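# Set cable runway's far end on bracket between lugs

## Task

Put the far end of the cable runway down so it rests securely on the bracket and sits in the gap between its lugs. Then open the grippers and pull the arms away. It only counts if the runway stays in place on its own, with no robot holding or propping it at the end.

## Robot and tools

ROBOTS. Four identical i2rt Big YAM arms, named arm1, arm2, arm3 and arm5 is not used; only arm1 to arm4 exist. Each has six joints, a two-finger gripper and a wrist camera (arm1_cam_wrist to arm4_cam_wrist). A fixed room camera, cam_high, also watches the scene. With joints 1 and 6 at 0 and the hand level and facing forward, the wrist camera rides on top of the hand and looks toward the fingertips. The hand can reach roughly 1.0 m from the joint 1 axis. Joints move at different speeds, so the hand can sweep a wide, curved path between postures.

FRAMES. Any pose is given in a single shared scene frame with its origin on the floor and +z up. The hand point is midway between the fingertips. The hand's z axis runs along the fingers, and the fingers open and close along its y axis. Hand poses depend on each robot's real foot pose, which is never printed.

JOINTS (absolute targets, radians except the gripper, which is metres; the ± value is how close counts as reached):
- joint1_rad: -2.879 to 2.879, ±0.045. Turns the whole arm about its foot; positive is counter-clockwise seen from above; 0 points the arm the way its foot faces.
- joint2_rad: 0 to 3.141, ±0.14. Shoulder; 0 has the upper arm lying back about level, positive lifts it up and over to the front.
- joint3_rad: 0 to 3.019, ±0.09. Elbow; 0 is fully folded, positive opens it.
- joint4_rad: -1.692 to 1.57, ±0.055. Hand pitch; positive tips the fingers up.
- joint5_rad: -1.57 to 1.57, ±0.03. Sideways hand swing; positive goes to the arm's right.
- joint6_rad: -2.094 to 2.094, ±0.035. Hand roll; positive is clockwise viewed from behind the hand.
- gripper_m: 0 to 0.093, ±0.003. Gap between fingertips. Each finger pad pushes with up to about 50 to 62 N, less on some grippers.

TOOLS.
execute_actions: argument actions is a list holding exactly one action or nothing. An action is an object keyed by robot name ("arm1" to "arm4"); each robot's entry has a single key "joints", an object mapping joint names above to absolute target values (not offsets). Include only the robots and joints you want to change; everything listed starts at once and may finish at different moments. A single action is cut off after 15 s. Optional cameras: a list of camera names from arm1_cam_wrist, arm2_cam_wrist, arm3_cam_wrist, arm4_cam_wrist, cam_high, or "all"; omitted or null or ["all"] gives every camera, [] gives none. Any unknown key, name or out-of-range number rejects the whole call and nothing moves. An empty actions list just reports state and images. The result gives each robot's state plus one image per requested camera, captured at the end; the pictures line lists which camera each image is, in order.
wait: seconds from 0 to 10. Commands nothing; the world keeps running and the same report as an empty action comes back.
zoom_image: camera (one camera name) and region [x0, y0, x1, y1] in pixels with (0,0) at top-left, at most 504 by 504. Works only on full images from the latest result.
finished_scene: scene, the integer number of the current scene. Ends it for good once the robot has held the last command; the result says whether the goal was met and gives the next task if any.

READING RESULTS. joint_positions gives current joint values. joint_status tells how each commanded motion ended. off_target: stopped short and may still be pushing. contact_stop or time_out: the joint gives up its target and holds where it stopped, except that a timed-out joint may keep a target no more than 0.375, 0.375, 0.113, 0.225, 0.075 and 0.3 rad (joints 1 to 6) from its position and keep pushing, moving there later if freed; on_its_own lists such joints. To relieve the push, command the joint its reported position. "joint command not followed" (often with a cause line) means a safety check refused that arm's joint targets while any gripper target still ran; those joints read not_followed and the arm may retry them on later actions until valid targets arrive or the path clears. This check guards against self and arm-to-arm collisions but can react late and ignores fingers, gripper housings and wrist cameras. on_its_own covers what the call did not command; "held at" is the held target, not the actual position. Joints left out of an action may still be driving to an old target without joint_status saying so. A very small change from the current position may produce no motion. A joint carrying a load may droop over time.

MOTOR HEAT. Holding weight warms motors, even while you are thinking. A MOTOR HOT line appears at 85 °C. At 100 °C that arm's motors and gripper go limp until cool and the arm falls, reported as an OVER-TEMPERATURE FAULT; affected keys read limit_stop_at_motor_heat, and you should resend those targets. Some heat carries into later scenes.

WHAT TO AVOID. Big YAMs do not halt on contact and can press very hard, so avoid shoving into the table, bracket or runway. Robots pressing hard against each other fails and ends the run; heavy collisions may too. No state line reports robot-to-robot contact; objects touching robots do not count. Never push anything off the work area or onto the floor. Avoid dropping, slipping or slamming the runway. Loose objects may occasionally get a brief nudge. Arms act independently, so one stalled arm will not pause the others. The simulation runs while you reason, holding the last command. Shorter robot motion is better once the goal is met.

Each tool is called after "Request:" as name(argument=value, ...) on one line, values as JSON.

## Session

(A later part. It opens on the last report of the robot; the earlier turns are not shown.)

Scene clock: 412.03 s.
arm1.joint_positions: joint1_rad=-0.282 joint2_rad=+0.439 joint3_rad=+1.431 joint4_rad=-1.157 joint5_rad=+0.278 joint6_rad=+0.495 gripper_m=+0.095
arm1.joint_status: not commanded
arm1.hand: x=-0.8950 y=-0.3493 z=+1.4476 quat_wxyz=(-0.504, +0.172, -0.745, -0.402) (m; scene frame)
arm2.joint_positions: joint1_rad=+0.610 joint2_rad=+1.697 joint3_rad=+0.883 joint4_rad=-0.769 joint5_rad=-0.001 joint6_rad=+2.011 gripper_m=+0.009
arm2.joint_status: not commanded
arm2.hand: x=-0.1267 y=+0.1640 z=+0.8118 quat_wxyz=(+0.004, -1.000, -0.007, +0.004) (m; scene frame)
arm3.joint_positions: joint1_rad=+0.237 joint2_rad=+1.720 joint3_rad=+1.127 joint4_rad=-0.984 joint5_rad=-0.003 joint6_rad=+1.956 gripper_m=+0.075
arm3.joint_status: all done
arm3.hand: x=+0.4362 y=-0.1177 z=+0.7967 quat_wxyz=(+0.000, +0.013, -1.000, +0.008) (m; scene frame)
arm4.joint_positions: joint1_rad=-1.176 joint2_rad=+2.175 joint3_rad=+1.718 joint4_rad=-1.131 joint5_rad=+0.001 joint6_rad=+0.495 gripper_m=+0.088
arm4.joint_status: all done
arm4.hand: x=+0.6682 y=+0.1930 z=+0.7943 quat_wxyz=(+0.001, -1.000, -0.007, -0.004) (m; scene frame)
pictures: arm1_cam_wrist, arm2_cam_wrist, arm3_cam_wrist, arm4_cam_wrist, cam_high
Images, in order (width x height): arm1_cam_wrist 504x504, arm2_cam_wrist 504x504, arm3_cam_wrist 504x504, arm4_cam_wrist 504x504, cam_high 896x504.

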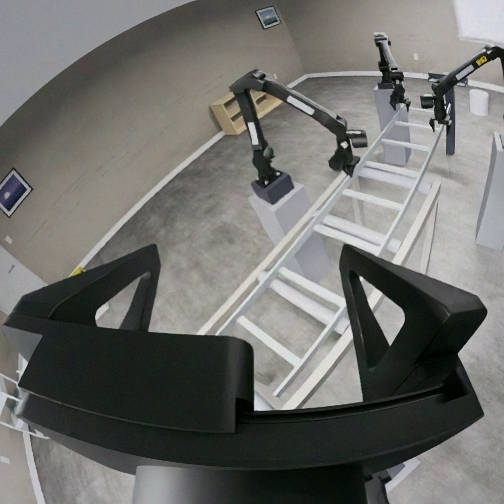

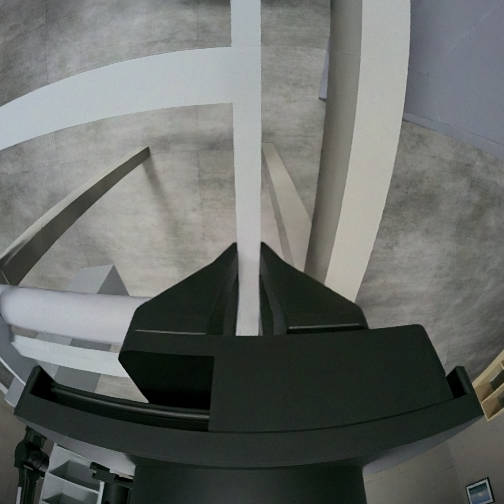

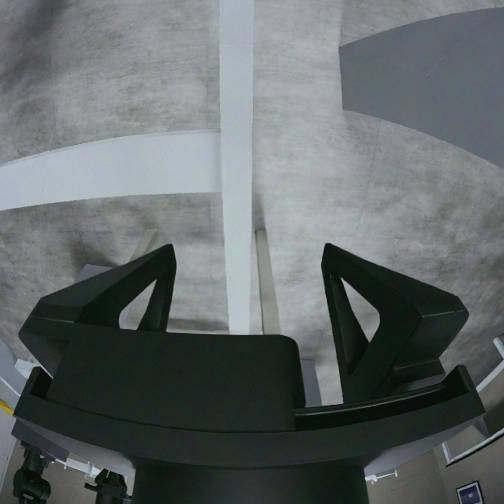

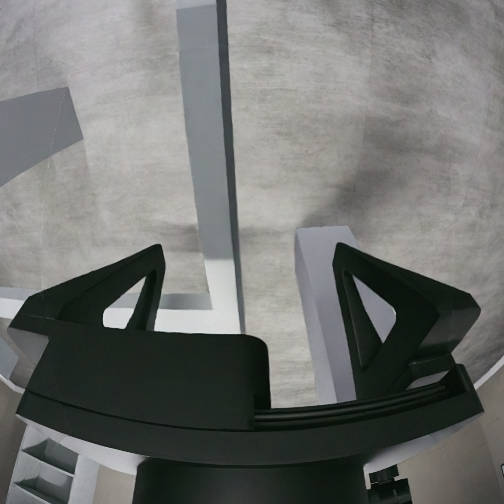

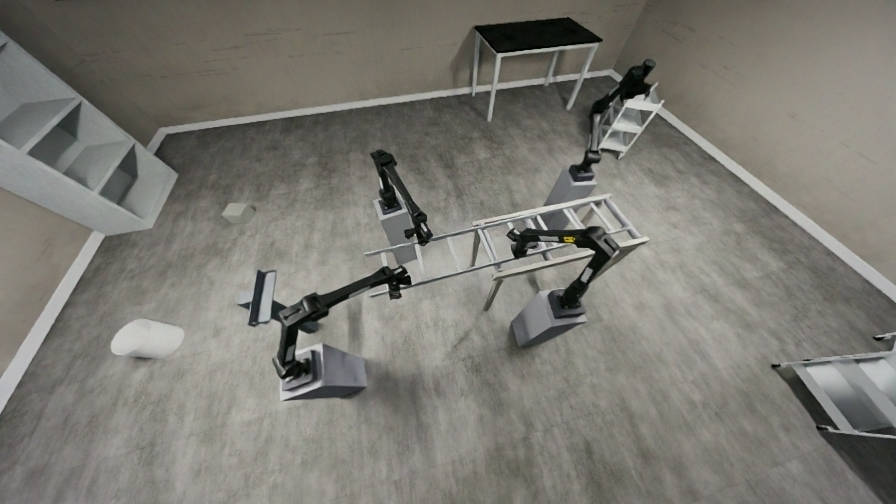

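Request:
execute_actions(actions=[{"arm4":{"joints":{"joint1_rad":-1.152,"gripper_m":0.0}},"arm3":{"joints":{"gripper_m":0.0}},"arm2":{"joints":{"gripper_m":0.08}}}], cameras=["arm3_cam_wrist","arm4_cam_wrist","cam_high"])

Scene clock: 422.47 s.
arm1.joint_positions: joint1_rad=-0.282 joint2_rad=+0.439 joint3_rad=+1.431 joint4_rad=-1.157 joint5_rad=+0.278 joint6_rad=+0.495 gripper_m=+0.095
arm1.joint_status: not commanded
arm1.hand: x=-0.8950 y=-0.3493 z=+1.4476 quat_wxyz=(-0.504, +0.172, -0.745, -0.402) (m; scene frame)
arm2.joint_positions: joint1_rad=+0.610 joint2_rad=+1.697 joint3_rad=+0.883 joint4_rad=-0.769 joint5_rad=-0.001 joint6_rad=+2.011 gripper_m=+0.080
arm2.joint_status: all done
arm2.hand: x=-0.1267 y=+0.1640 z=+0.8118 quat_wxyz=(+0.004, -1.000, -0.007, +0.004) (m; scene frame)
arm3.joint_positions: joint1_rad=+0.235 joint2_rad=+1.719 joint3_rad=+1.127 joint4_rad=-0.968 joint5_rad=+0.001 joint6_rad=+1.957 gripper_m=+0.009
arm3.joint_status: gripper_m off_target (ended at +0.009, target +0.000)
arm3.hand: x=+0.4359 y=-0.1135 z=+0.7968 quat_wxyz=(+0.001, +0.012, -1.000, +0.000) (m; scene frame)
arm4.joint_positions: joint1_rad=-1.158 joint2_rad=+2.175 joint3_rad=+1.718 joint4_rad=-1.128 joint5_rad=+0.002 joint6_rad=+0.487 gripper_m=+0.009
arm4.joint_status: gripper_m off_target (ended at +0.009, target +0.000); the others done
arm4.hand: x=+0.6730 y=+0.1832 z=+0.7944 quat_wxyz=(+0.001, -1.000, -0.020, -0.003) (m; scene frame)
pictures: arm3_cam_wrist, arm4_cam_wrist, cam_high
Images, in order (width x height): arm3_cam_wrist 504x504, arm4_cam_wrist 504x504, cam_high 896x504.

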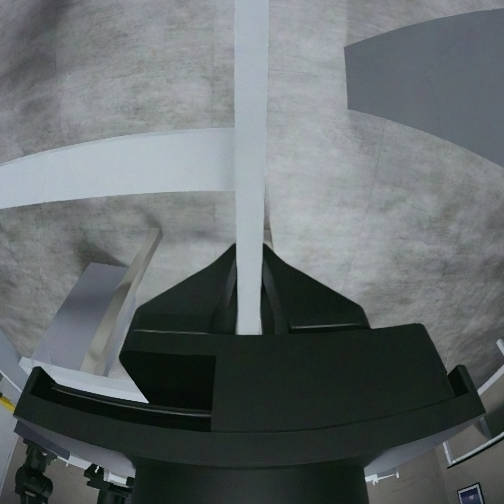

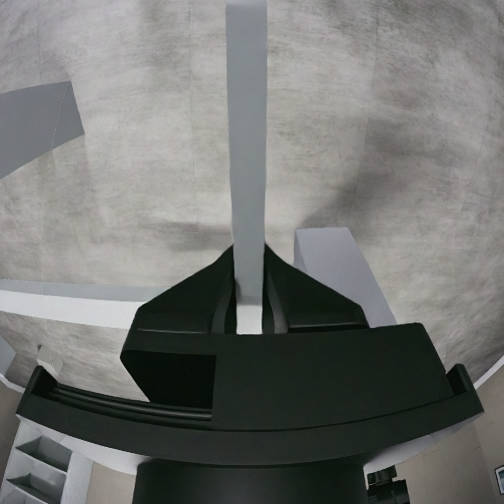

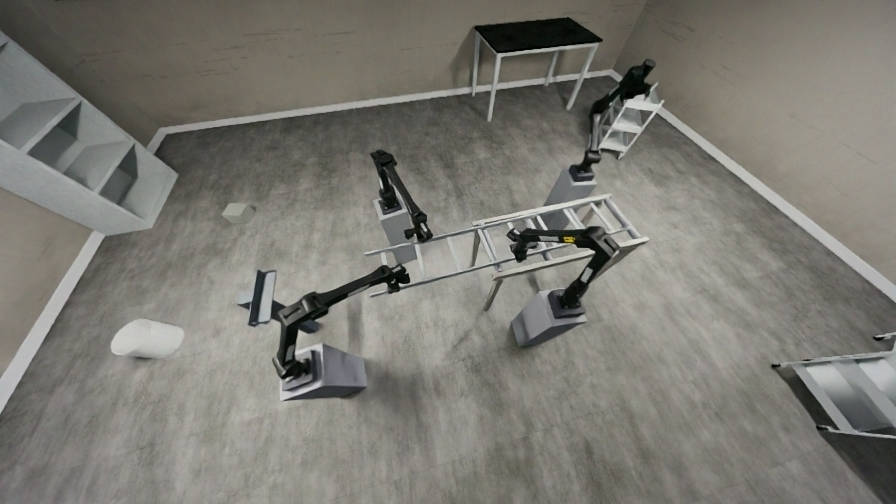

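Request:
execute_actions(actions=[{"arm4":{"joints":{"joint1_rad":-1.032,"joint2_rad":1.911,"joint3_rad":1.349,"joint4_rad":-0.952,"joint5_rad":0.0,"joint6_rad":0.622}},"arm3":{"joints":{"joint1_rad":-0.02,"joint2_rad":1.6195,"joint3_rad":1.033,"joint4_rad":-0.936,"joint5_rad":0.0,"joint6_rad":1.692}},"arm2":{"joints":{"joint2_rad":1.3}}}], cameras=["cam_high"])

Scene clock: 468.40 s.
arm1.joint_positions: joint1_rad=-0.282 joint2_rad=+0.439 joint3_rad=+1.431 joint4_rad=-1.157 joint5_rad=+0.278 joint6_rad=+0.495 gripper_m=+0.095
arm1.joint_status: not commanded
arm1.hand: x=-0.8950 y=-0.3493 z=+1.4476 quat_wxyz=(-0.504, +0.172, -0.745, -0.402) (m; scene frame)
arm2.joint_positions: joint1_rad=+0.610 joint2_rad=+1.285 joint3_rad=+0.883 joint4_rad=-0.769 joint5_rad=-0.001 joint6_rad=+2.011 gripper_m=+0.080
arm2.joint_status: all done
arm2.hand: x=-0.1122 y=+0.1363 z=+0.9748 quat_wxyz=(-0.180, -0.980, -0.007, -0.084) (m; scene frame)
arm3.joint_positions: joint1_rad=-0.036 joint2_rad=+1.635 joint3_rad=+1.015 joint4_rad=-0.949 joint5_rad=+0.003 joint6_rad=+1.697 gripper_m=+0.009
arm3.joint_status: all done
arm3.hand: x=+0.5624 y=-0.1185 z=+0.7975 quat_wxyz=(-0.002, +0.006, -1.000, +0.004) (m; scene frame)
arm4.joint_positions: joint1_rad=-1.025 joint2_rad=+1.944 joint3_rad=+1.315 joint4_rad=-0.955 joint5_rad=-0.004 joint6_rad=+0.628 gripper_m=+0.009
arm4.joint_status: all done
arm4.hand: x=+0.8021 y=+0.1759 z=+0.7924 quat_wxyz=(-0.001, -1.000, -0.016, -0.004) (m; scene frame)
pictures: cam_high
Images, in order (width x height): cam_high 896x504.

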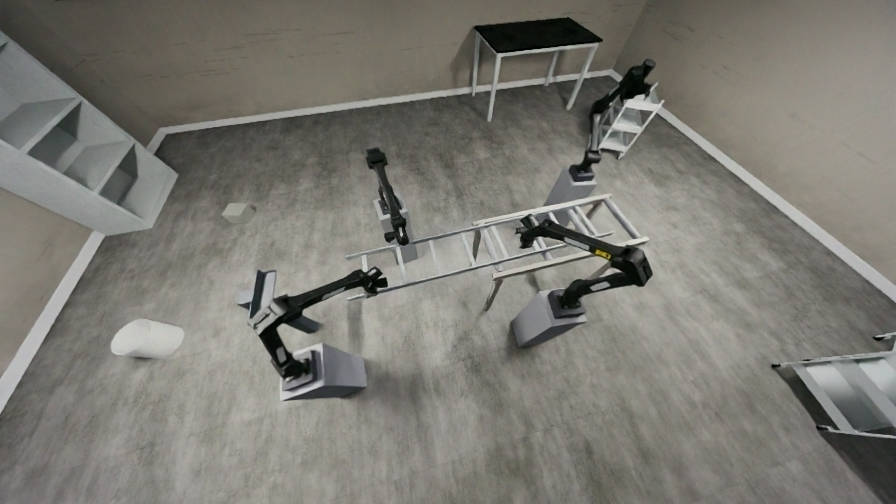

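Request:
execute_actions(actions=[{"arm4":{"joints":{"joint1_rad":-0.84,"joint2_rad":1.672,"joint3_rad":1.061,"joint4_rad":-0.848,"joint5_rad":0.0,"joint6_rad":0.825}},"arm3":{"joints":{"joint1_rad":-0.335,"joint2_rad":1.591,"joint3_rad":1.056,"joint4_rad":-0.932,"joint5_rad":0.0,"joint6_rad":1.376}},"arm2":{"joints":{"joint1_rad":1.0,"joint2_rad":1.0}}}], cameras=["cam_high"])

Scene clock: 495.43 s.
arm1.joint_positions: joint1_rad=-0.282 joint2_rad=+0.439 joint3_rad=+1.431 joint4_rad=-1.157 joint5_rad=+0.278 joint6_rad=+0.495 gripper_m=+0.095
arm1.joint_status: not commanded
arm1.hand: x=-0.8950 y=-0.3493 z=+1.4476 quat_wxyz=(-0.504, +0.172, -0.745, -0.402) (m; scene frame)
arm2.joint_positions: joint1_rad=+1.001 joint2_rad=+0.989 joint3_rad=+0.883 joint4_rad=-0.769 joint5_rad=+0.000 joint6_rad=+2.011 gripper_m=+0.080
arm2.joint_status: all done
arm2.hand: x=+0.0061 y=+0.2501 z=+1.0920 quat_wxyz=(-0.274, -0.921, -0.190, -0.202) (m; scene frame)
arm3.joint_positions: joint1_rad=-0.350 joint2_rad=+1.633 joint3_rad=+1.015 joint4_rad=-0.930 joint5_rad=+0.006 joint6_rad=+1.383 gripper_m=+0.009
arm3.joint_status: all done
arm3.hand: x=+0.6970 y=-0.1166 z=+0.7988 quat_wxyz=(-0.006, +0.006, -1.000, -0.006) (m; scene frame)
arm4.joint_positions: joint1_rad=-0.837 joint2_rad=+1.741 joint3_rad=+0.998 joint4_rad=-0.840 joint5_rad=-0.005 joint6_rad=+0.820 gripper_m=+0.009
arm4.joint_status: all done
arm4.hand: x=+0.9349 y=+0.1767 z=+0.7918 quat_wxyz=(+0.000, -1.000, -0.014, -0.003) (m; scene frame)
pictures: cam_high
Images, in order (width x height): cam_high 896x504.

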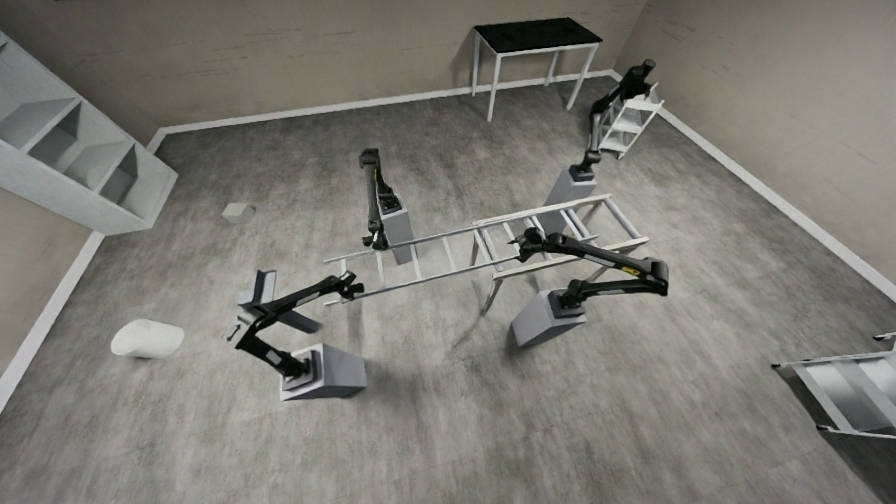

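Request:
execute_actions(actions=[{"arm4":{"joints":{"joint1_rad":-0.562,"joint2_rad":1.482,"joint3_rad":0.877,"joint4_rad":-0.803,"joint5_rad":0.0,"joint6_rad":1.10}},"arm3":{"joints":{"joint1_rad":-0.615,"joint2_rad":1.654,"joint3_rad":1.2165,"joint4_rad":-0.985,"joint5_rad":0.0,"joint6_rad":1.094}},"arm2":{"joints":{"joint1_rad":1.4,"joint2_rad":0.9}}}], cameras=["cam_high"])

Scene clock: 518.30 s.
arm1.joint_positions: joint1_rad=-0.282 joint2_rad=+0.439 joint3_rad=+1.431 joint4_rad=-1.157 joint5_rad=+0.278 joint6_rad=+0.495 gripper_m=+0.095
arm1.joint_status: not commanded
arm1.hand: x=-0.8950 y=-0.3493 z=+1.4476 quat_wxyz=(-0.504, +0.172, -0.745, -0.402) (m; scene frame)
arm2.joint_positions: joint1_rad=+1.400 joint2_rad=+0.893 joint3_rad=+0.883 joint4_rad=-0.769 joint5_rad=+0.000 joint6_rad=+2.011 gripper_m=+0.080
arm2.joint_status: all done
arm2.hand: x=+0.0745 y=+0.3942 z=+1.1275 quat_wxyz=(-0.257, -0.849, -0.362, -0.285) (m; scene frame)
arm3.joint_positions: joint1_rad=-0.619 joint2_rad=+1.695 joint3_rad=+1.130 joint4_rad=-0.980 joint5_rad=+0.002 joint6_rad=+1.117 gripper_m=+0.009
arm3.joint_status: all done
arm3.hand: x=+0.8208 y=-0.1200 z=+0.8091 quat_wxyz=(-0.007, +0.005, -1.000, -0.006) (m; scene frame)
arm4.joint_positions: joint1_rad=-0.568 joint2_rad=+1.571 joint3_rad=+0.812 joint4_rad=-0.813 joint5_rad=+0.006 joint6_rad=+1.094 gripper_m=+0.009
arm4.joint_status: all done
arm4.hand: x=+1.0577 y=+0.1714 z=+0.8036 quat_wxyz=(-0.002, -1.000, -0.011, +0.005) (m; scene frame)
pictures: cam_high
Images, in order (width x height): cam_high 896x504.

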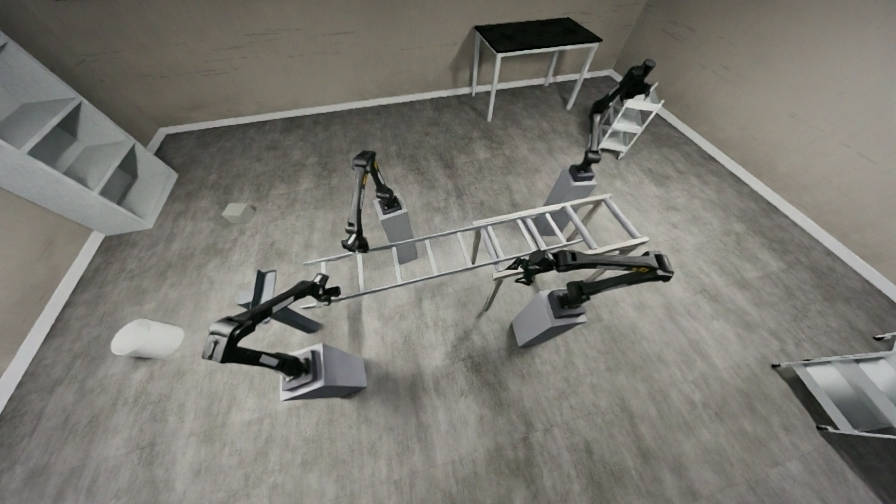

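Request:
execute_actions(actions=[], cameras=["arm3_cam_wrist","arm4_cam_wrist"])

Scene clock: 526.10 s.
arm1.joint_positions: joint1_rad=-0.282 joint2_rad=+0.439 joint3_rad=+1.431 joint4_rad=-1.157 joint5_rad=+0.278 joint6_rad=+0.495 gripper_m=+0.095
arm1.joint_status: not commanded
arm1.hand: x=-0.8950 y=-0.3493 z=+1.4476 quat_wxyz=(-0.504, +0.172, -0.745, -0.402) (m; scene frame)
arm2.joint_positions: joint1_rad=+1.400 joint2_rad=+0.893 joint3_rad=+0.883 joint4_rad=-0.769 joint5_rad=+0.000 joint6_rad=+2.011 gripper_m=+0.080
arm2.joint_status: all done
arm2.hand: x=+0.0745 y=+0.3942 z=+1.1275 quat_wxyz=(-0.257, -0.849, -0.362, -0.285) (m; scene frame)
arm3.joint_positions: joint1_rad=-0.619 joint2_rad=+1.695 joint3_rad=+1.130 joint4_rad=-0.980 joint5_rad=+0.002 joint6_rad=+1.117 gripper_m=+0.009
arm3.joint_status: all done
arm3.hand: x=+0.8208 y=-0.1200 z=+0.8091 quat_wxyz=(-0.007, +0.005, -1.000, -0.006) (m; scene frame)
arm4.joint_positions: joint1_rad=-0.568 joint2_rad=+1.571 joint3_rad=+0.812 joint4_rad=-0.813 joint5_rad=+0.006 joint6_rad=+1.094 gripper_m=+0.009
arm4.joint_status: all done
arm4.hand: x=+1.0577 y=+0.1714 z=+0.8036 quat_wxyz=(-0.002, -1.000, -0.011, +0.005) (m; scene frame)
pictures: arm3_cam_wrist, arm4_cam_wrist
Images, in order (width x height): arm3_cam_wrist 504x504, arm4_cam_wrist 504x504.

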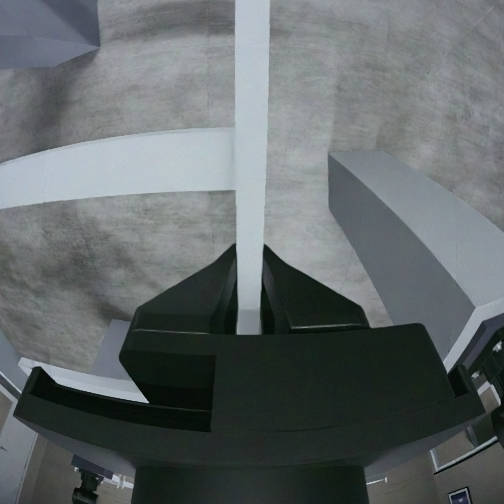

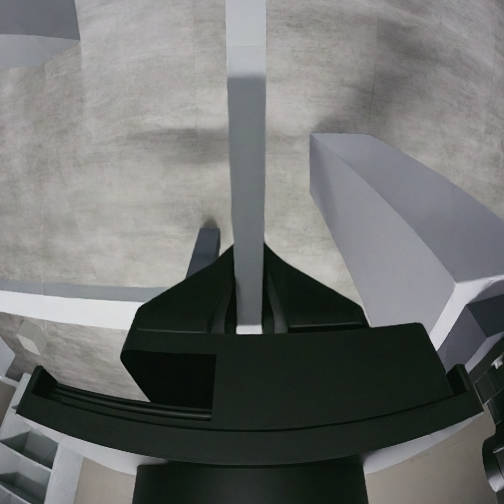

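Request:
execute_actions(actions=[{"arm4":{"joints":{"joint1_rad":-0.275,"joint2_rad":1.403,"joint3_rad":0.785,"joint4_rad":-0.797,"joint5_rad":0.0,"joint6_rad":1.383}},"arm3":{"joints":{"joint1_rad":-0.806,"joint2_rad":1.79,"joint3_rad":1.40,"joint4_rad":-1.052,"joint5_rad":0.0,"joint6_rad":0.905}},"arm2":{"joints":{"joint1_rad":1.7}}}], cameras=["cam_high","arm4_cam_wrist"])

Scene clock: 567.00 s.
arm1.joint_positions: joint1_rad=-0.282 joint2_rad=+0.439 joint3_rad=+1.431 joint4_rad=-1.157 joint5_rad=+0.278 joint6_rad=+0.495 gripper_m=+0.095
arm1.joint_status: not commanded
arm1.hand: x=-0.8950 y=-0.3493 z=+1.4476 quat_wxyz=(-0.504, +0.172, -0.745, -0.402) (m; scene frame)
arm2.joint_positions: joint1_rad=+1.702 joint2_rad=+0.893 joint3_rad=+0.883 joint4_rad=-0.769 joint5_rad=+0.000 joint6_rad=+2.011 gripper_m=+0.080
arm2.joint_status: all done
arm2.hand: x=+0.0954 y=+0.5110 z=+1.1270 quat_wxyz=(-0.211, -0.785, -0.486, -0.320) (m; scene frame)
arm3.joint_positions: joint1_rad=-0.813 joint2_rad=+1.838 joint3_rad=+1.329 joint4_rad=-1.049 joint5_rad=-0.002 joint6_rad=+0.924 gripper_m=+0.009
arm3.joint_status: all done
arm3.hand: x=+0.9327 y=-0.1192 z=+0.8076 quat_wxyz=(-0.003, +0.004, -1.000, -0.001) (m; scene frame)
arm4.joint_positions: joint1_rad=-0.271 joint2_rad=+1.498 joint3_rad=+0.716 joint4_rad=-0.795 joint5_rad=+0.000 joint6_rad=+1.388 gripper_m=+0.009
arm4.joint_status: all done
arm4.hand: x=+1.1677 y=+0.1727 z=+0.8008 quat_wxyz=(+0.000, -1.000, -0.013, +0.002) (m; scene frame)
pictures: arm4_cam_wrist, cam_high
Images, in order (width x height): arm4_cam_wrist 504x504, cam_high 896x504.

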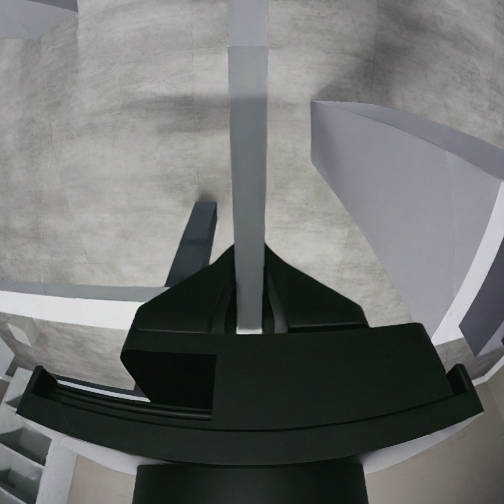

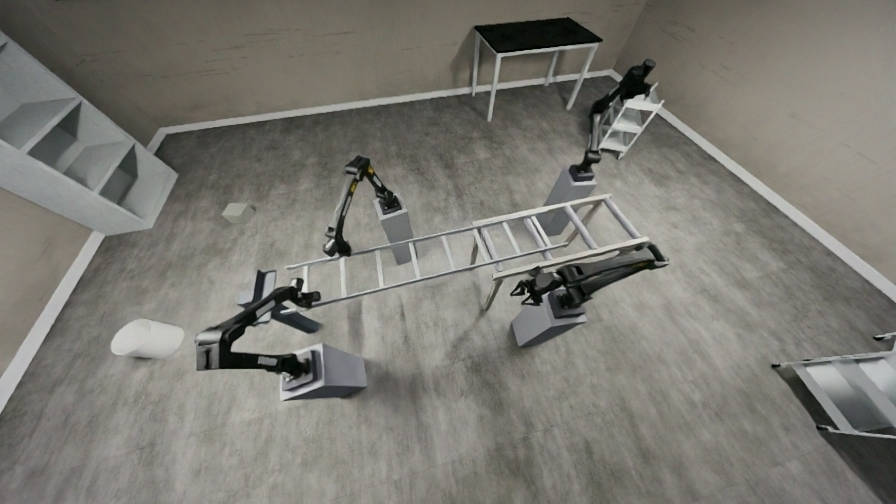

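Request:
zoom_image(camera="cam_high", region=[220, 240, 360, 340])

Region (220, 240, 360, 340) of cam_high's 896x504 image, scaled by 3.600, with more detail than that image has; it fills the top 360 rows of this view, and the rest is white.

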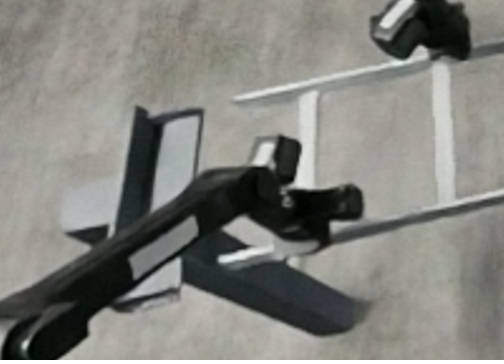

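Request:
zoom_image(camera="cam_high", region=[245, 255, 315, 295])

Request:
zoom_image(camera="cam_high", region=[240, 295, 310, 335])

Region (245, 255, 315, 295) of cam_high's 896x504 image, scaled by 7.200, with more detail than that image has; it fills the top 288 rows of this view, and the rest is white.

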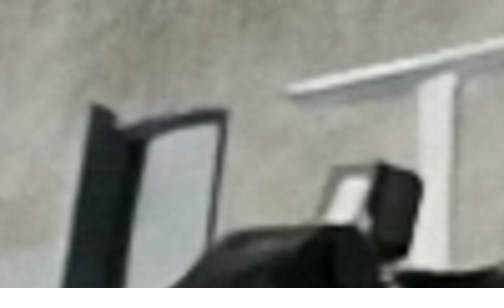

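Region (240, 295, 310, 335) of cam_high's 896x504 image, scaled by 7.200, with more detail than that image has; it fills the top 288 rows of this view, and the rest is white.

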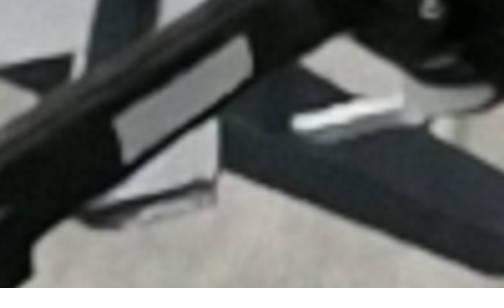

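Request:
execute_actions(actions=[], cameras=["arm3_cam_wrist"])

Scene clock: 605.40 s.
arm1.joint_positions: joint1_rad=-0.282 joint2_rad=+0.439 joint3_rad=+1.431 joint4_rad=-1.157 joint5_rad=+0.278 joint6_rad=+0.495 gripper_m=+0.095
arm1.joint_status: not commanded
arm1.hand: x=-0.8950 y=-0.3493 z=+1.4476 quat_wxyz=(-0.504, +0.172, -0.745, -0.402) (m; scene frame)
arm2.joint_positions: joint1_rad=+1.702 joint2_rad=+0.893 joint3_rad=+0.883 joint4_rad=-0.769 joint5_rad=+0.000 joint6_rad=+2.011 gripper_m=+0.080
arm2.joint_status: all done
arm2.hand: x=+0.0954 y=+0.5110 z=+1.1270 quat_wxyz=(-0.211, -0.785, -0.486, -0.320) (m; scene frame)
arm3.joint_positions: joint1_rad=-0.813 joint2_rad=+1.838 joint3_rad=+1.329 joint4_rad=-1.049 joint5_rad=-0.002 joint6_rad=+0.924 gripper_m=+0.009
arm3.joint_status: all done
arm3.hand: x=+0.9327 y=-0.1192 z=+0.8076 quat_wxyz=(-0.003, +0.004, -1.000, -0.001) (m; scene frame)
arm4.joint_positions: joint1_rad=-0.271 joint2_rad=+1.498 joint3_rad=+0.716 joint4_rad=-0.795 joint5_rad=+0.000 joint6_rad=+1.388 gripper_m=+0.009
arm4.joint_status: all done
arm4.hand: x=+1.1677 y=+0.1727 z=+0.8008 quat_wxyz=(+0.000, -1.000, -0.013, +0.002) (m; scene frame)
pictures: arm3_cam_wrist
Images, in order (width x height): arm3_cam_wrist 504x504.

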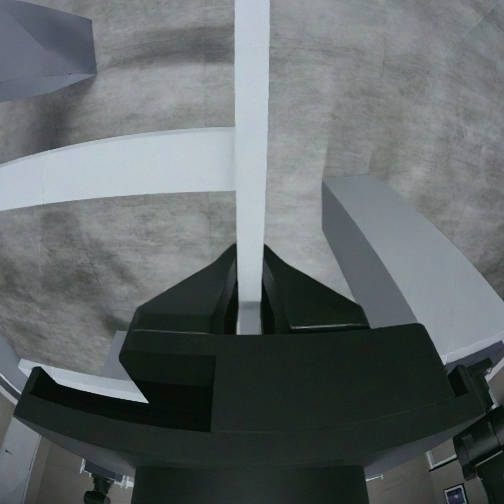

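Request:
execute_actions(actions=[{"arm4":{"joints":{"joint1_rad":-0.034,"joint2_rad":1.373,"joint3_rad":0.773,"joint4_rad":-0.812,"joint5_rad":0.0,"joint6_rad":1.62}},"arm3":{"joints":{"joint1_rad":-0.913,"joint2_rad":1.913,"joint3_rad":1.612,"joint4_rad":-1.136,"joint5_rad":0.0,"joint6_rad":0.792}}}], cameras=["cam_high"])

Request:
zoom_image(camera="cam_high", region=[250, 255, 300, 290])

Request:
zoom_image(camera="cam_high", region=[240, 300, 290, 335])

Scene clock: 651.67 s.
arm1.joint_positions: joint1_rad=-0.282 joint2_rad=+0.439 joint3_rad=+1.431 joint4_rad=-1.157 joint5_rad=+0.278 joint6_rad=+0.495 gripper_m=+0.095
arm1.joint_status: not commanded
arm1.hand: x=-0.8950 y=-0.3493 z=+1.4476 quat_wxyz=(-0.504, +0.172, -0.745, -0.402) (m; scene frame)
arm2.joint_positions: joint1_rad=+1.702 joint2_rad=+0.893 joint3_rad=+0.883 joint4_rad=-0.769 joint5_rad=+0.000 joint6_rad=+2.011 gripper_m=+0.080
arm2.joint_status: not commanded
arm2.hand: x=+0.0954 y=+0.5110 z=+1.1270 quat_wxyz=(-0.211, -0.785, -0.486, -0.320) (m; scene frame)
arm3.joint_positions: joint1_rad=-0.925 joint2_rad=+1.964 joint3_rad=+1.532 joint4_rad=-1.129 joint5_rad=-0.002 joint6_rad=+0.810 gripper_m=+0.009
arm3.joint_status: all done
arm3.hand: x=+1.0152 y=-0.1164 z=+0.8106 quat_wxyz=(-0.003, +0.005, -1.000, +0.000) (m; scene frame)
arm4.joint_positions: joint1_rad=-0.025 joint2_rad=+1.475 joint3_rad=+0.702 joint4_rad=-0.804 joint5_rad=-0.004 joint6_rad=+1.631 gripper_m=+0.009
arm4.joint_status: all done
arm4.hand: x=+1.2490 y=+0.1764 z=+0.8033 quat_wxyz=(+0.000, -1.000, -0.015, +0.001) (m; scene frame)
pictures: cam_high
Images, in order (width x height): cam_high 896x504.

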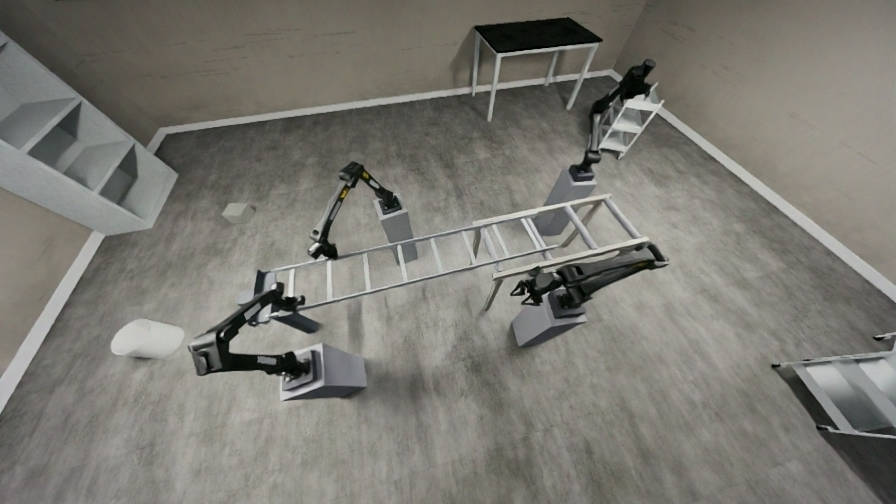

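Region (250, 255, 300, 290) of cam_high's 896x504 image, scaled by 10.080, with more detail than that image has; it fills the top 353 rows of this view, and the rest is white.

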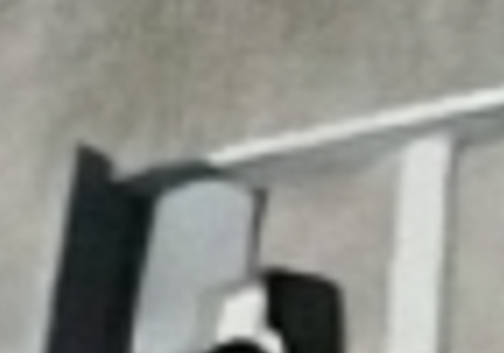

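Region (240, 300, 290, 335) of cam_high's 896x504 image, scaled by 10.080, with more detail than that image has; it fills the top 353 rows of this view, and the rest is white.

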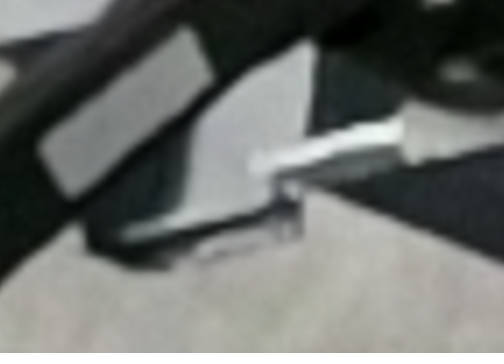

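Request:
execute_actions(actions=[{"arm4":{"joints":{"joint1_rad":0.158,"joint2_rad":1.416,"joint3_rad":0.836,"joint4_rad":-0.815,"joint5_rad":0.0,"joint6_rad":1.815}},"arm3":{"joints":{"joint1_rad":-0.995,"joint2_rad":2.021,"joint3_rad":1.796,"joint4_rad":-1.206,"joint5_rad":0.0,"joint6_rad":0.706}}}], cameras=["cam_high"])

Request:
zoom_image(camera="cam_high", region=[250, 255, 300, 290])

Request:
zoom_image(camera="cam_high", region=[240, 300, 290, 335])

Scene clock: 758.80 s.
arm1.joint_positions: joint1_rad=-0.282 joint2_rad=+0.439 joint3_rad=+1.431 joint4_rad=-1.157 joint5_rad=+0.278 joint6_rad=+0.495 gripper_m=+0.095
arm1.joint_status: not commanded
arm1.hand: x=-0.8950 y=-0.3493 z=+1.4476 quat_wxyz=(-0.504, +0.172, -0.745, -0.402) (m; scene frame)
arm2.joint_positions: joint1_rad=+1.702 joint2_rad=+0.893 joint3_rad=+0.883 joint4_rad=-0.769 joint5_rad=+0.000 joint6_rad=+2.011 gripper_m=+0.080
arm2.joint_status: not commanded
arm2.hand: x=+0.0954 y=+0.5110 z=+1.1270 quat_wxyz=(-0.211, -0.785, -0.486, -0.320) (m; scene frame)
arm3.joint_positions: joint1_rad=-0.951 joint2_rad=+2.045 joint3_rad=+1.645 joint4_rad=-1.229 joint5_rad=-0.030 joint6_rad=+0.778 gripper_m=+0.009
arm3.joint_status: joint3_rad time_out (moved +0.113 of +0.264); joint6_rad time_out (moved -0.033 of -0.104); the others done
arm3.on_its_own: joint3_rad reads +1.645 and still pushes toward +1.758 since a time_out; joint6_rad reads +0.778 and still pushes toward +0.706 since a time_out
arm3.hand: x=+1.0322 y=-0.1136 z=+0.8041 quat_wxyz=(+0.030, +0.008, -0.999, +0.015) (m; scene frame)
arm4.joint_positions: joint1_rad=+0.063 joint2_rad=+1.503 joint3_rad=+0.702 joint4_rad=-0.804 joint5_rad=+0.064 joint6_rad=+1.725 gripper_m=+0.009
arm4.joint_status: joint1_rad time_out (moved +0.088 of +0.183); joint3_rad time_out (moved +0.000 of +0.134); joint5_rad time_out (moved +0.068 of +0.004); joint6_rad time_out (moved +0.094 of +0.184); the others done
arm4.on_its_own: joint1_rad reads +0.063 and still pushes toward +0.158 since a time_out; joint3_rad reads +0.702 and still pushes toward +0.814 since a time_out; joint5_rad reads +0.064 and still pushes toward +0.000 since a time_out; joint6_rad reads +1.725 and still pushes toward +1.815 since a time_out
arm4.hand: x=+1.2652 y=+0.1818 z=+0.7951 quat_wxyz=(+0.008, -0.999, -0.012, +0.037) (m; scene frame)
pictures: cam_high
Images, in order (width x height): cam_high 896x504.

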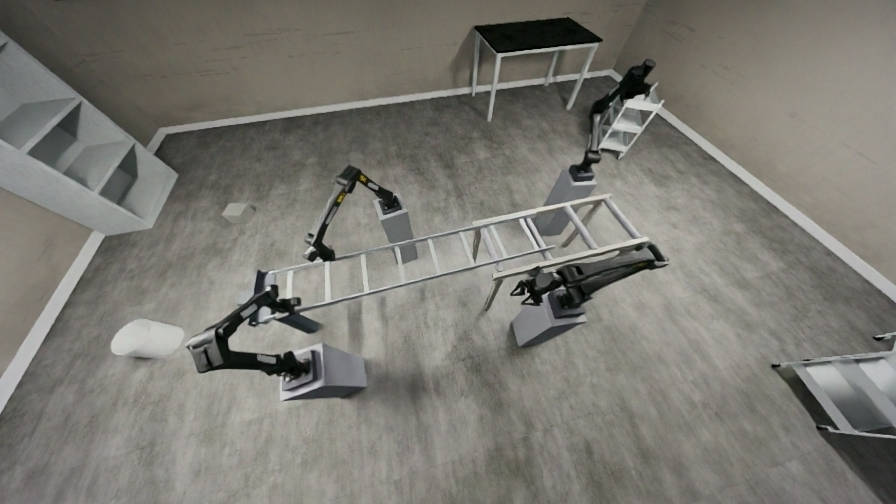

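Region (250, 255, 300, 290) of cam_high's 896x504 image, scaled by 10.080, with more detail than that image has; it fills the top 353 rows of this view, and the rest is white.

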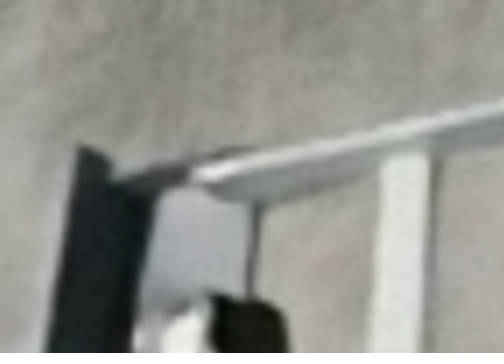

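Region (240, 300, 290, 335) of cam_high's 896x504 image, scaled by 10.080, with more detail than that image has; it fills the top 353 rows of this view, and the rest is white.

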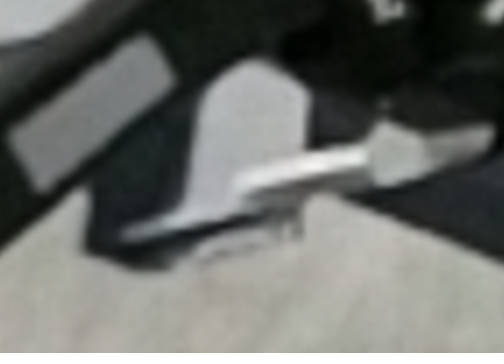

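Request:
execute_actions(actions=[{"arm4":{"joints":{"joint1_rad":-0.03,"joint2_rad":1.41,"joint4_rad":-0.797,"joint5_rad":0.0,"joint6_rad":1.624}},"arm3":{"joints":{"joint1_rad":-0.941,"joint2_rad":1.882,"joint3_rad":1.541,"joint4_rad":-1.10,"joint5_rad":0.0,"joint6_rad":0.79}}}], cameras=["cam_high"])

Request:
zoom_image(camera="cam_high", region=[250, 255, 300, 290])

Request:
zoom_image(camera="cam_high", region=[240, 300, 290, 335])

Scene clock: 805.63 s.
arm1.joint_positions: joint1_rad=-0.282 joint2_rad=+0.439 joint3_rad=+1.431 joint4_rad=-1.157 joint5_rad=+0.278 joint6_rad=+0.495 gripper_m=+0.095
arm1.joint_status: not commanded
arm1.hand: x=-0.8950 y=-0.3493 z=+1.4476 quat_wxyz=(-0.504, +0.172, -0.745, -0.402) (m; scene frame)
arm2.joint_positions: joint1_rad=+1.702 joint2_rad=+0.893 joint3_rad=+0.883 joint4_rad=-0.769 joint5_rad=+0.000 joint6_rad=+2.011 gripper_m=+0.080
arm2.joint_status: not commanded
arm2.hand: x=+0.0954 y=+0.5110 z=+1.1270 quat_wxyz=(-0.211, -0.785, -0.486, -0.320) (m; scene frame)
arm3.joint_positions: joint1_rad=-0.930 joint2_rad=+1.967 joint3_rad=+1.518 joint4_rad=-1.110 joint5_rad=-0.017 joint6_rad=+0.804 gripper_m=+0.009
arm3.joint_status: all done
arm3.hand: x=+1.0145 y=-0.1179 z=+0.8038 quat_wxyz=(+0.002, +0.005, -1.000, -0.005) (m; scene frame)
arm4.joint_positions: joint1_rad=-0.023 joint2_rad=+1.503 joint3_rad=+0.702 joint4_rad=-0.790 joint5_rad=+0.005 joint6_rad=+1.634 gripper_m=+0.009
arm4.joint_status: all done
arm4.on_its_own: joint3_rad reads +0.702 and still pushes toward +0.814 since a time_out
arm4.hand: x=+1.2481 y=+0.1761 z=+0.7950 quat_wxyz=(+0.006, -1.000, -0.014, +0.006) (m; scene frame)
pictures: cam_high
Images, in order (width x height): cam_high 896x504.

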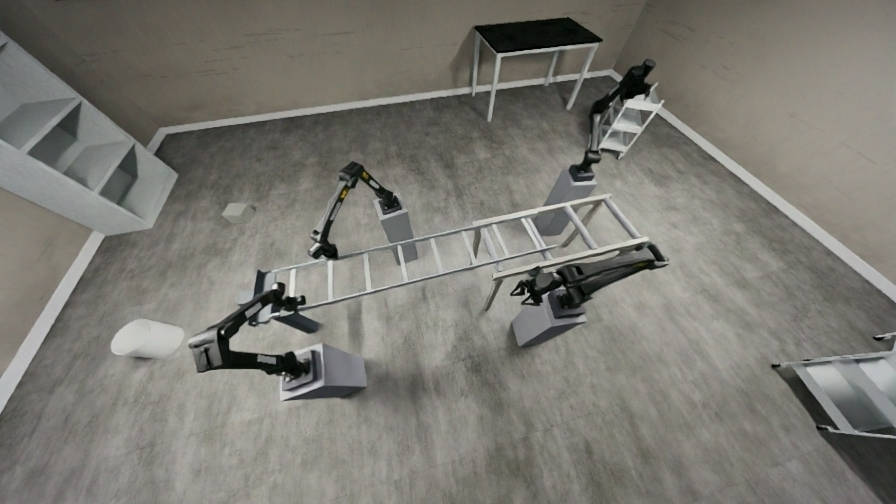

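Region (250, 255, 300, 290) of cam_high's 896x504 image, scaled by 10.080, with more detail than that image has; it fills the top 353 rows of this view, and the rest is white.

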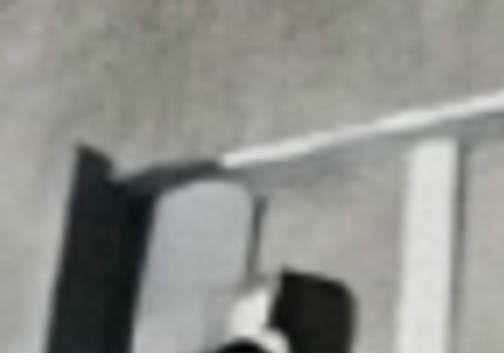

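Region (240, 300, 290, 335) of cam_high's 896x504 image, scaled by 10.080, with more detail than that image has; it fills the top 353 rows of this view, and the rest is white.

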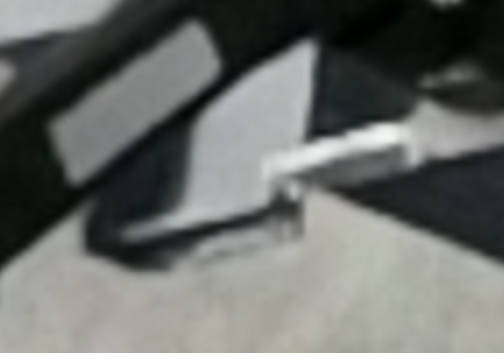

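Request:
execute_actions(actions=[{"arm4":{"joints":{"joint1_rad":-0.026,"joint2_rad":1.41,"joint3_rad":0.88,"joint4_rad":-0.81}},"arm3":{"joints":{"joint1_rad":-0.955,"joint2_rad":1.865,"joint3_rad":1.53,"joint4_rad":-1.112,"joint6_rad":0.785}}}], cameras=["cam_high"])

Request:
zoom_image(camera="cam_high", region=[250, 255, 300, 290])

Request:
zoom_image(camera="cam_high", region=[240, 300, 290, 335])

Scene clock: 854.67 s.
arm1.joint_positions: joint1_rad=-0.282 joint2_rad=+0.439 joint3_rad=+1.431 joint4_rad=-1.157 joint5_rad=+0.278 joint6_rad=+0.495 gripper_m=+0.095
arm1.joint_status: not commanded
arm1.hand: x=-0.8950 y=-0.3493 z=+1.4476 quat_wxyz=(-0.504, +0.172, -0.745, -0.402) (m; scene frame)
arm2.joint_positions: joint1_rad=+1.702 joint2_rad=+0.893 joint3_rad=+0.883 joint4_rad=-0.769 joint5_rad=+0.000 joint6_rad=+2.011 gripper_m=+0.080
arm2.joint_status: not commanded
arm2.hand: x=+0.0954 y=+0.5110 z=+1.1270 quat_wxyz=(-0.211, -0.785, -0.486, -0.320) (m; scene frame)
arm3.joint_positions: joint1_rad=-0.938 joint2_rad=+1.950 joint3_rad=+1.504 joint4_rad=-1.113 joint5_rad=-0.016 joint6_rad=+0.804 gripper_m=+0.009
arm3.joint_status: all done
arm3.hand: x=+1.0144 y=-0.1247 z=+0.8082 quat_wxyz=(+0.001, +0.001, -1.000, -0.005) (m; scene frame)
arm4.joint_positions: joint1_rad=-0.023 joint2_rad=+1.503 joint3_rad=+0.724 joint4_rad=-0.799 joint5_rad=+0.003 joint6_rad=+1.633 gripper_m=+0.009
arm4.joint_status: joint3_rad time_out (moved +0.022 of +0.178); the others done
arm4.on_its_own: joint3_rad reads +0.724 and still pushes toward +0.836 since a time_out
arm4.hand: x=+1.2494 y=+0.1672 z=+0.8009 quat_wxyz=(+0.000, -1.000, -0.014, +0.004) (m; scene frame)
pictures: cam_high
Images, in order (width x height): cam_high 896x504.

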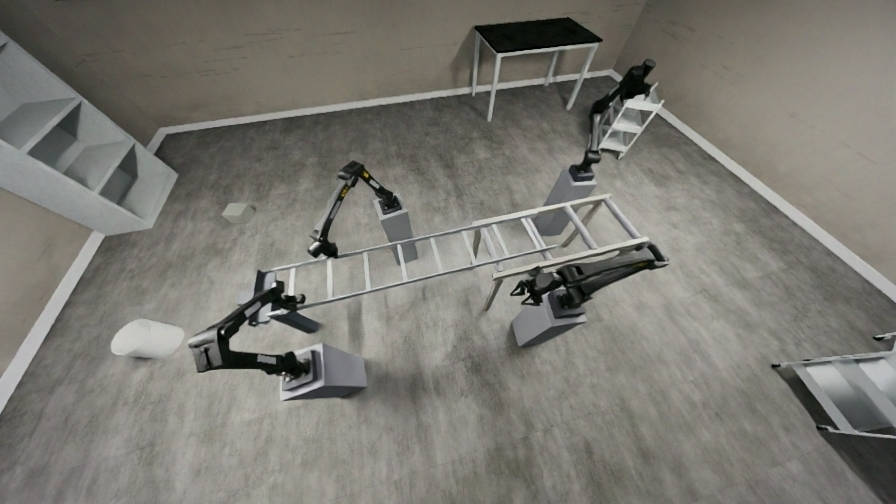

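Region (250, 255, 300, 290) of cam_high's 896x504 image, scaled by 10.080, with more detail than that image has; it fills the top 353 rows of this view, and the rest is white.

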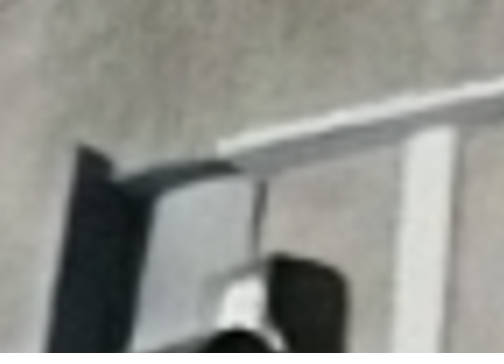

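Region (240, 300, 290, 335) of cam_high's 896x504 image, scaled by 10.080, with more detail than that image has; it fills the top 353 rows of this view, and the rest is white.

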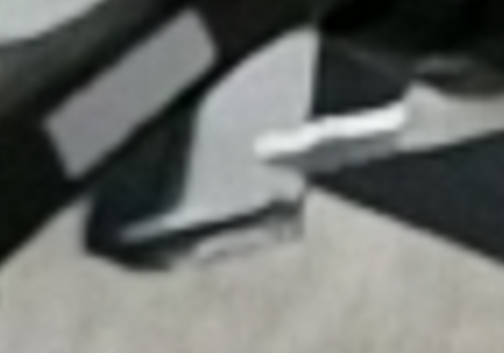

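Request:
execute_actions(actions=[{"arm4":{"joints":{"joint1_rad":0.076,"joint6_rad":1.735}},"arm3":{"joints":{"joint1_rad":-0.968,"joint2_rad":1.969,"joint3_rad":1.70,"joint4_rad":-1.165,"joint6_rad":0.745}}}], cameras=["cam_high"])

Request:
zoom_image(camera="cam_high", region=[250, 255, 300, 290])

Request:
zoom_image(camera="cam_high", region=[240, 300, 290, 335])

Scene clock: 904.87 s.
arm1.joint_positions: joint1_rad=-0.282 joint2_rad=+0.439 joint3_rad=+1.431 joint4_rad=-1.157 joint5_rad=+0.278 joint6_rad=+0.495 gripper_m=+0.095
arm1.joint_status: not commanded
arm1.hand: x=-0.8950 y=-0.3493 z=+1.4476 quat_wxyz=(-0.504, +0.172, -0.745, -0.402) (m; scene frame)
arm2.joint_positions: joint1_rad=+1.702 joint2_rad=+0.893 joint3_rad=+0.883 joint4_rad=-0.769 joint5_rad=+0.000 joint6_rad=+2.011 gripper_m=+0.080
arm2.joint_status: not commanded
arm2.hand: x=+0.0954 y=+0.5110 z=+1.1270 quat_wxyz=(-0.211, -0.785, -0.486, -0.320) (m; scene frame)
arm3.joint_positions: joint1_rad=-0.973 joint2_rad=+2.014 joint3_rad=+1.607 joint4_rad=-1.150 joint5_rad=-0.010 joint6_rad=+0.766 gripper_m=+0.009
arm3.joint_status: joint3_rad time_out (moved +0.103 of +0.196); the others done
arm3.on_its_own: joint3_rad reads +1.607 and still pushes toward +1.700 since a time_out
arm3.hand: x=+1.0489 y=-0.1208 z=+0.8081 quat_wxyz=(-0.002, +0.002, -1.000, -0.004) (m; scene frame)
arm4.joint_positions: joint1_rad=+0.082 joint2_rad=+1.505 joint3_rad=+0.724 joint4_rad=-0.800 joint5_rad=+0.006 joint6_rad=+1.736 gripper_m=+0.009
arm4.joint_status: all done
arm4.on_its_own: joint3_rad reads +0.724 and still pushes toward +0.836 since a time_out
arm4.hand: x=+1.2833 y=+0.1726 z=+0.8000 quat_wxyz=(+0.001, -1.000, -0.015, +0.007) (m; scene frame)
pictures: cam_high
Images, in order (width x height): cam_high 896x504.

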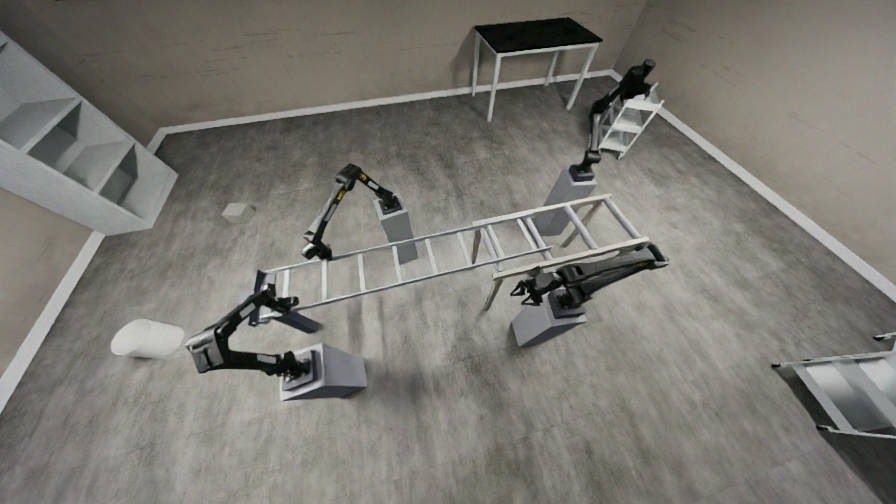

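Region (250, 255, 300, 290) of cam_high's 896x504 image, scaled by 10.080, with more detail than that image has; it fills the top 353 rows of this view, and the rest is white.

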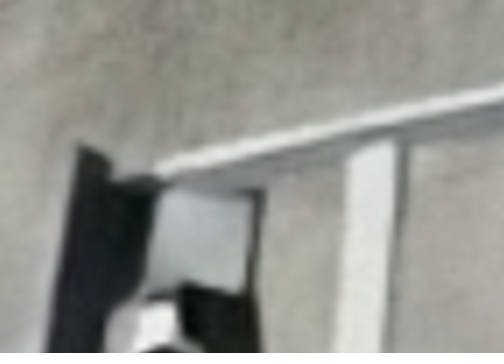

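Region (240, 300, 290, 335) of cam_high's 896x504 image, scaled by 10.080, with more detail than that image has; it fills the top 353 rows of this view, and the rest is white.

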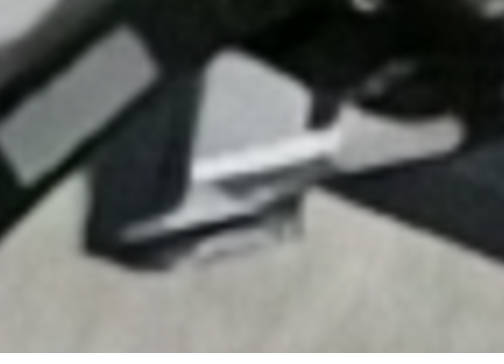

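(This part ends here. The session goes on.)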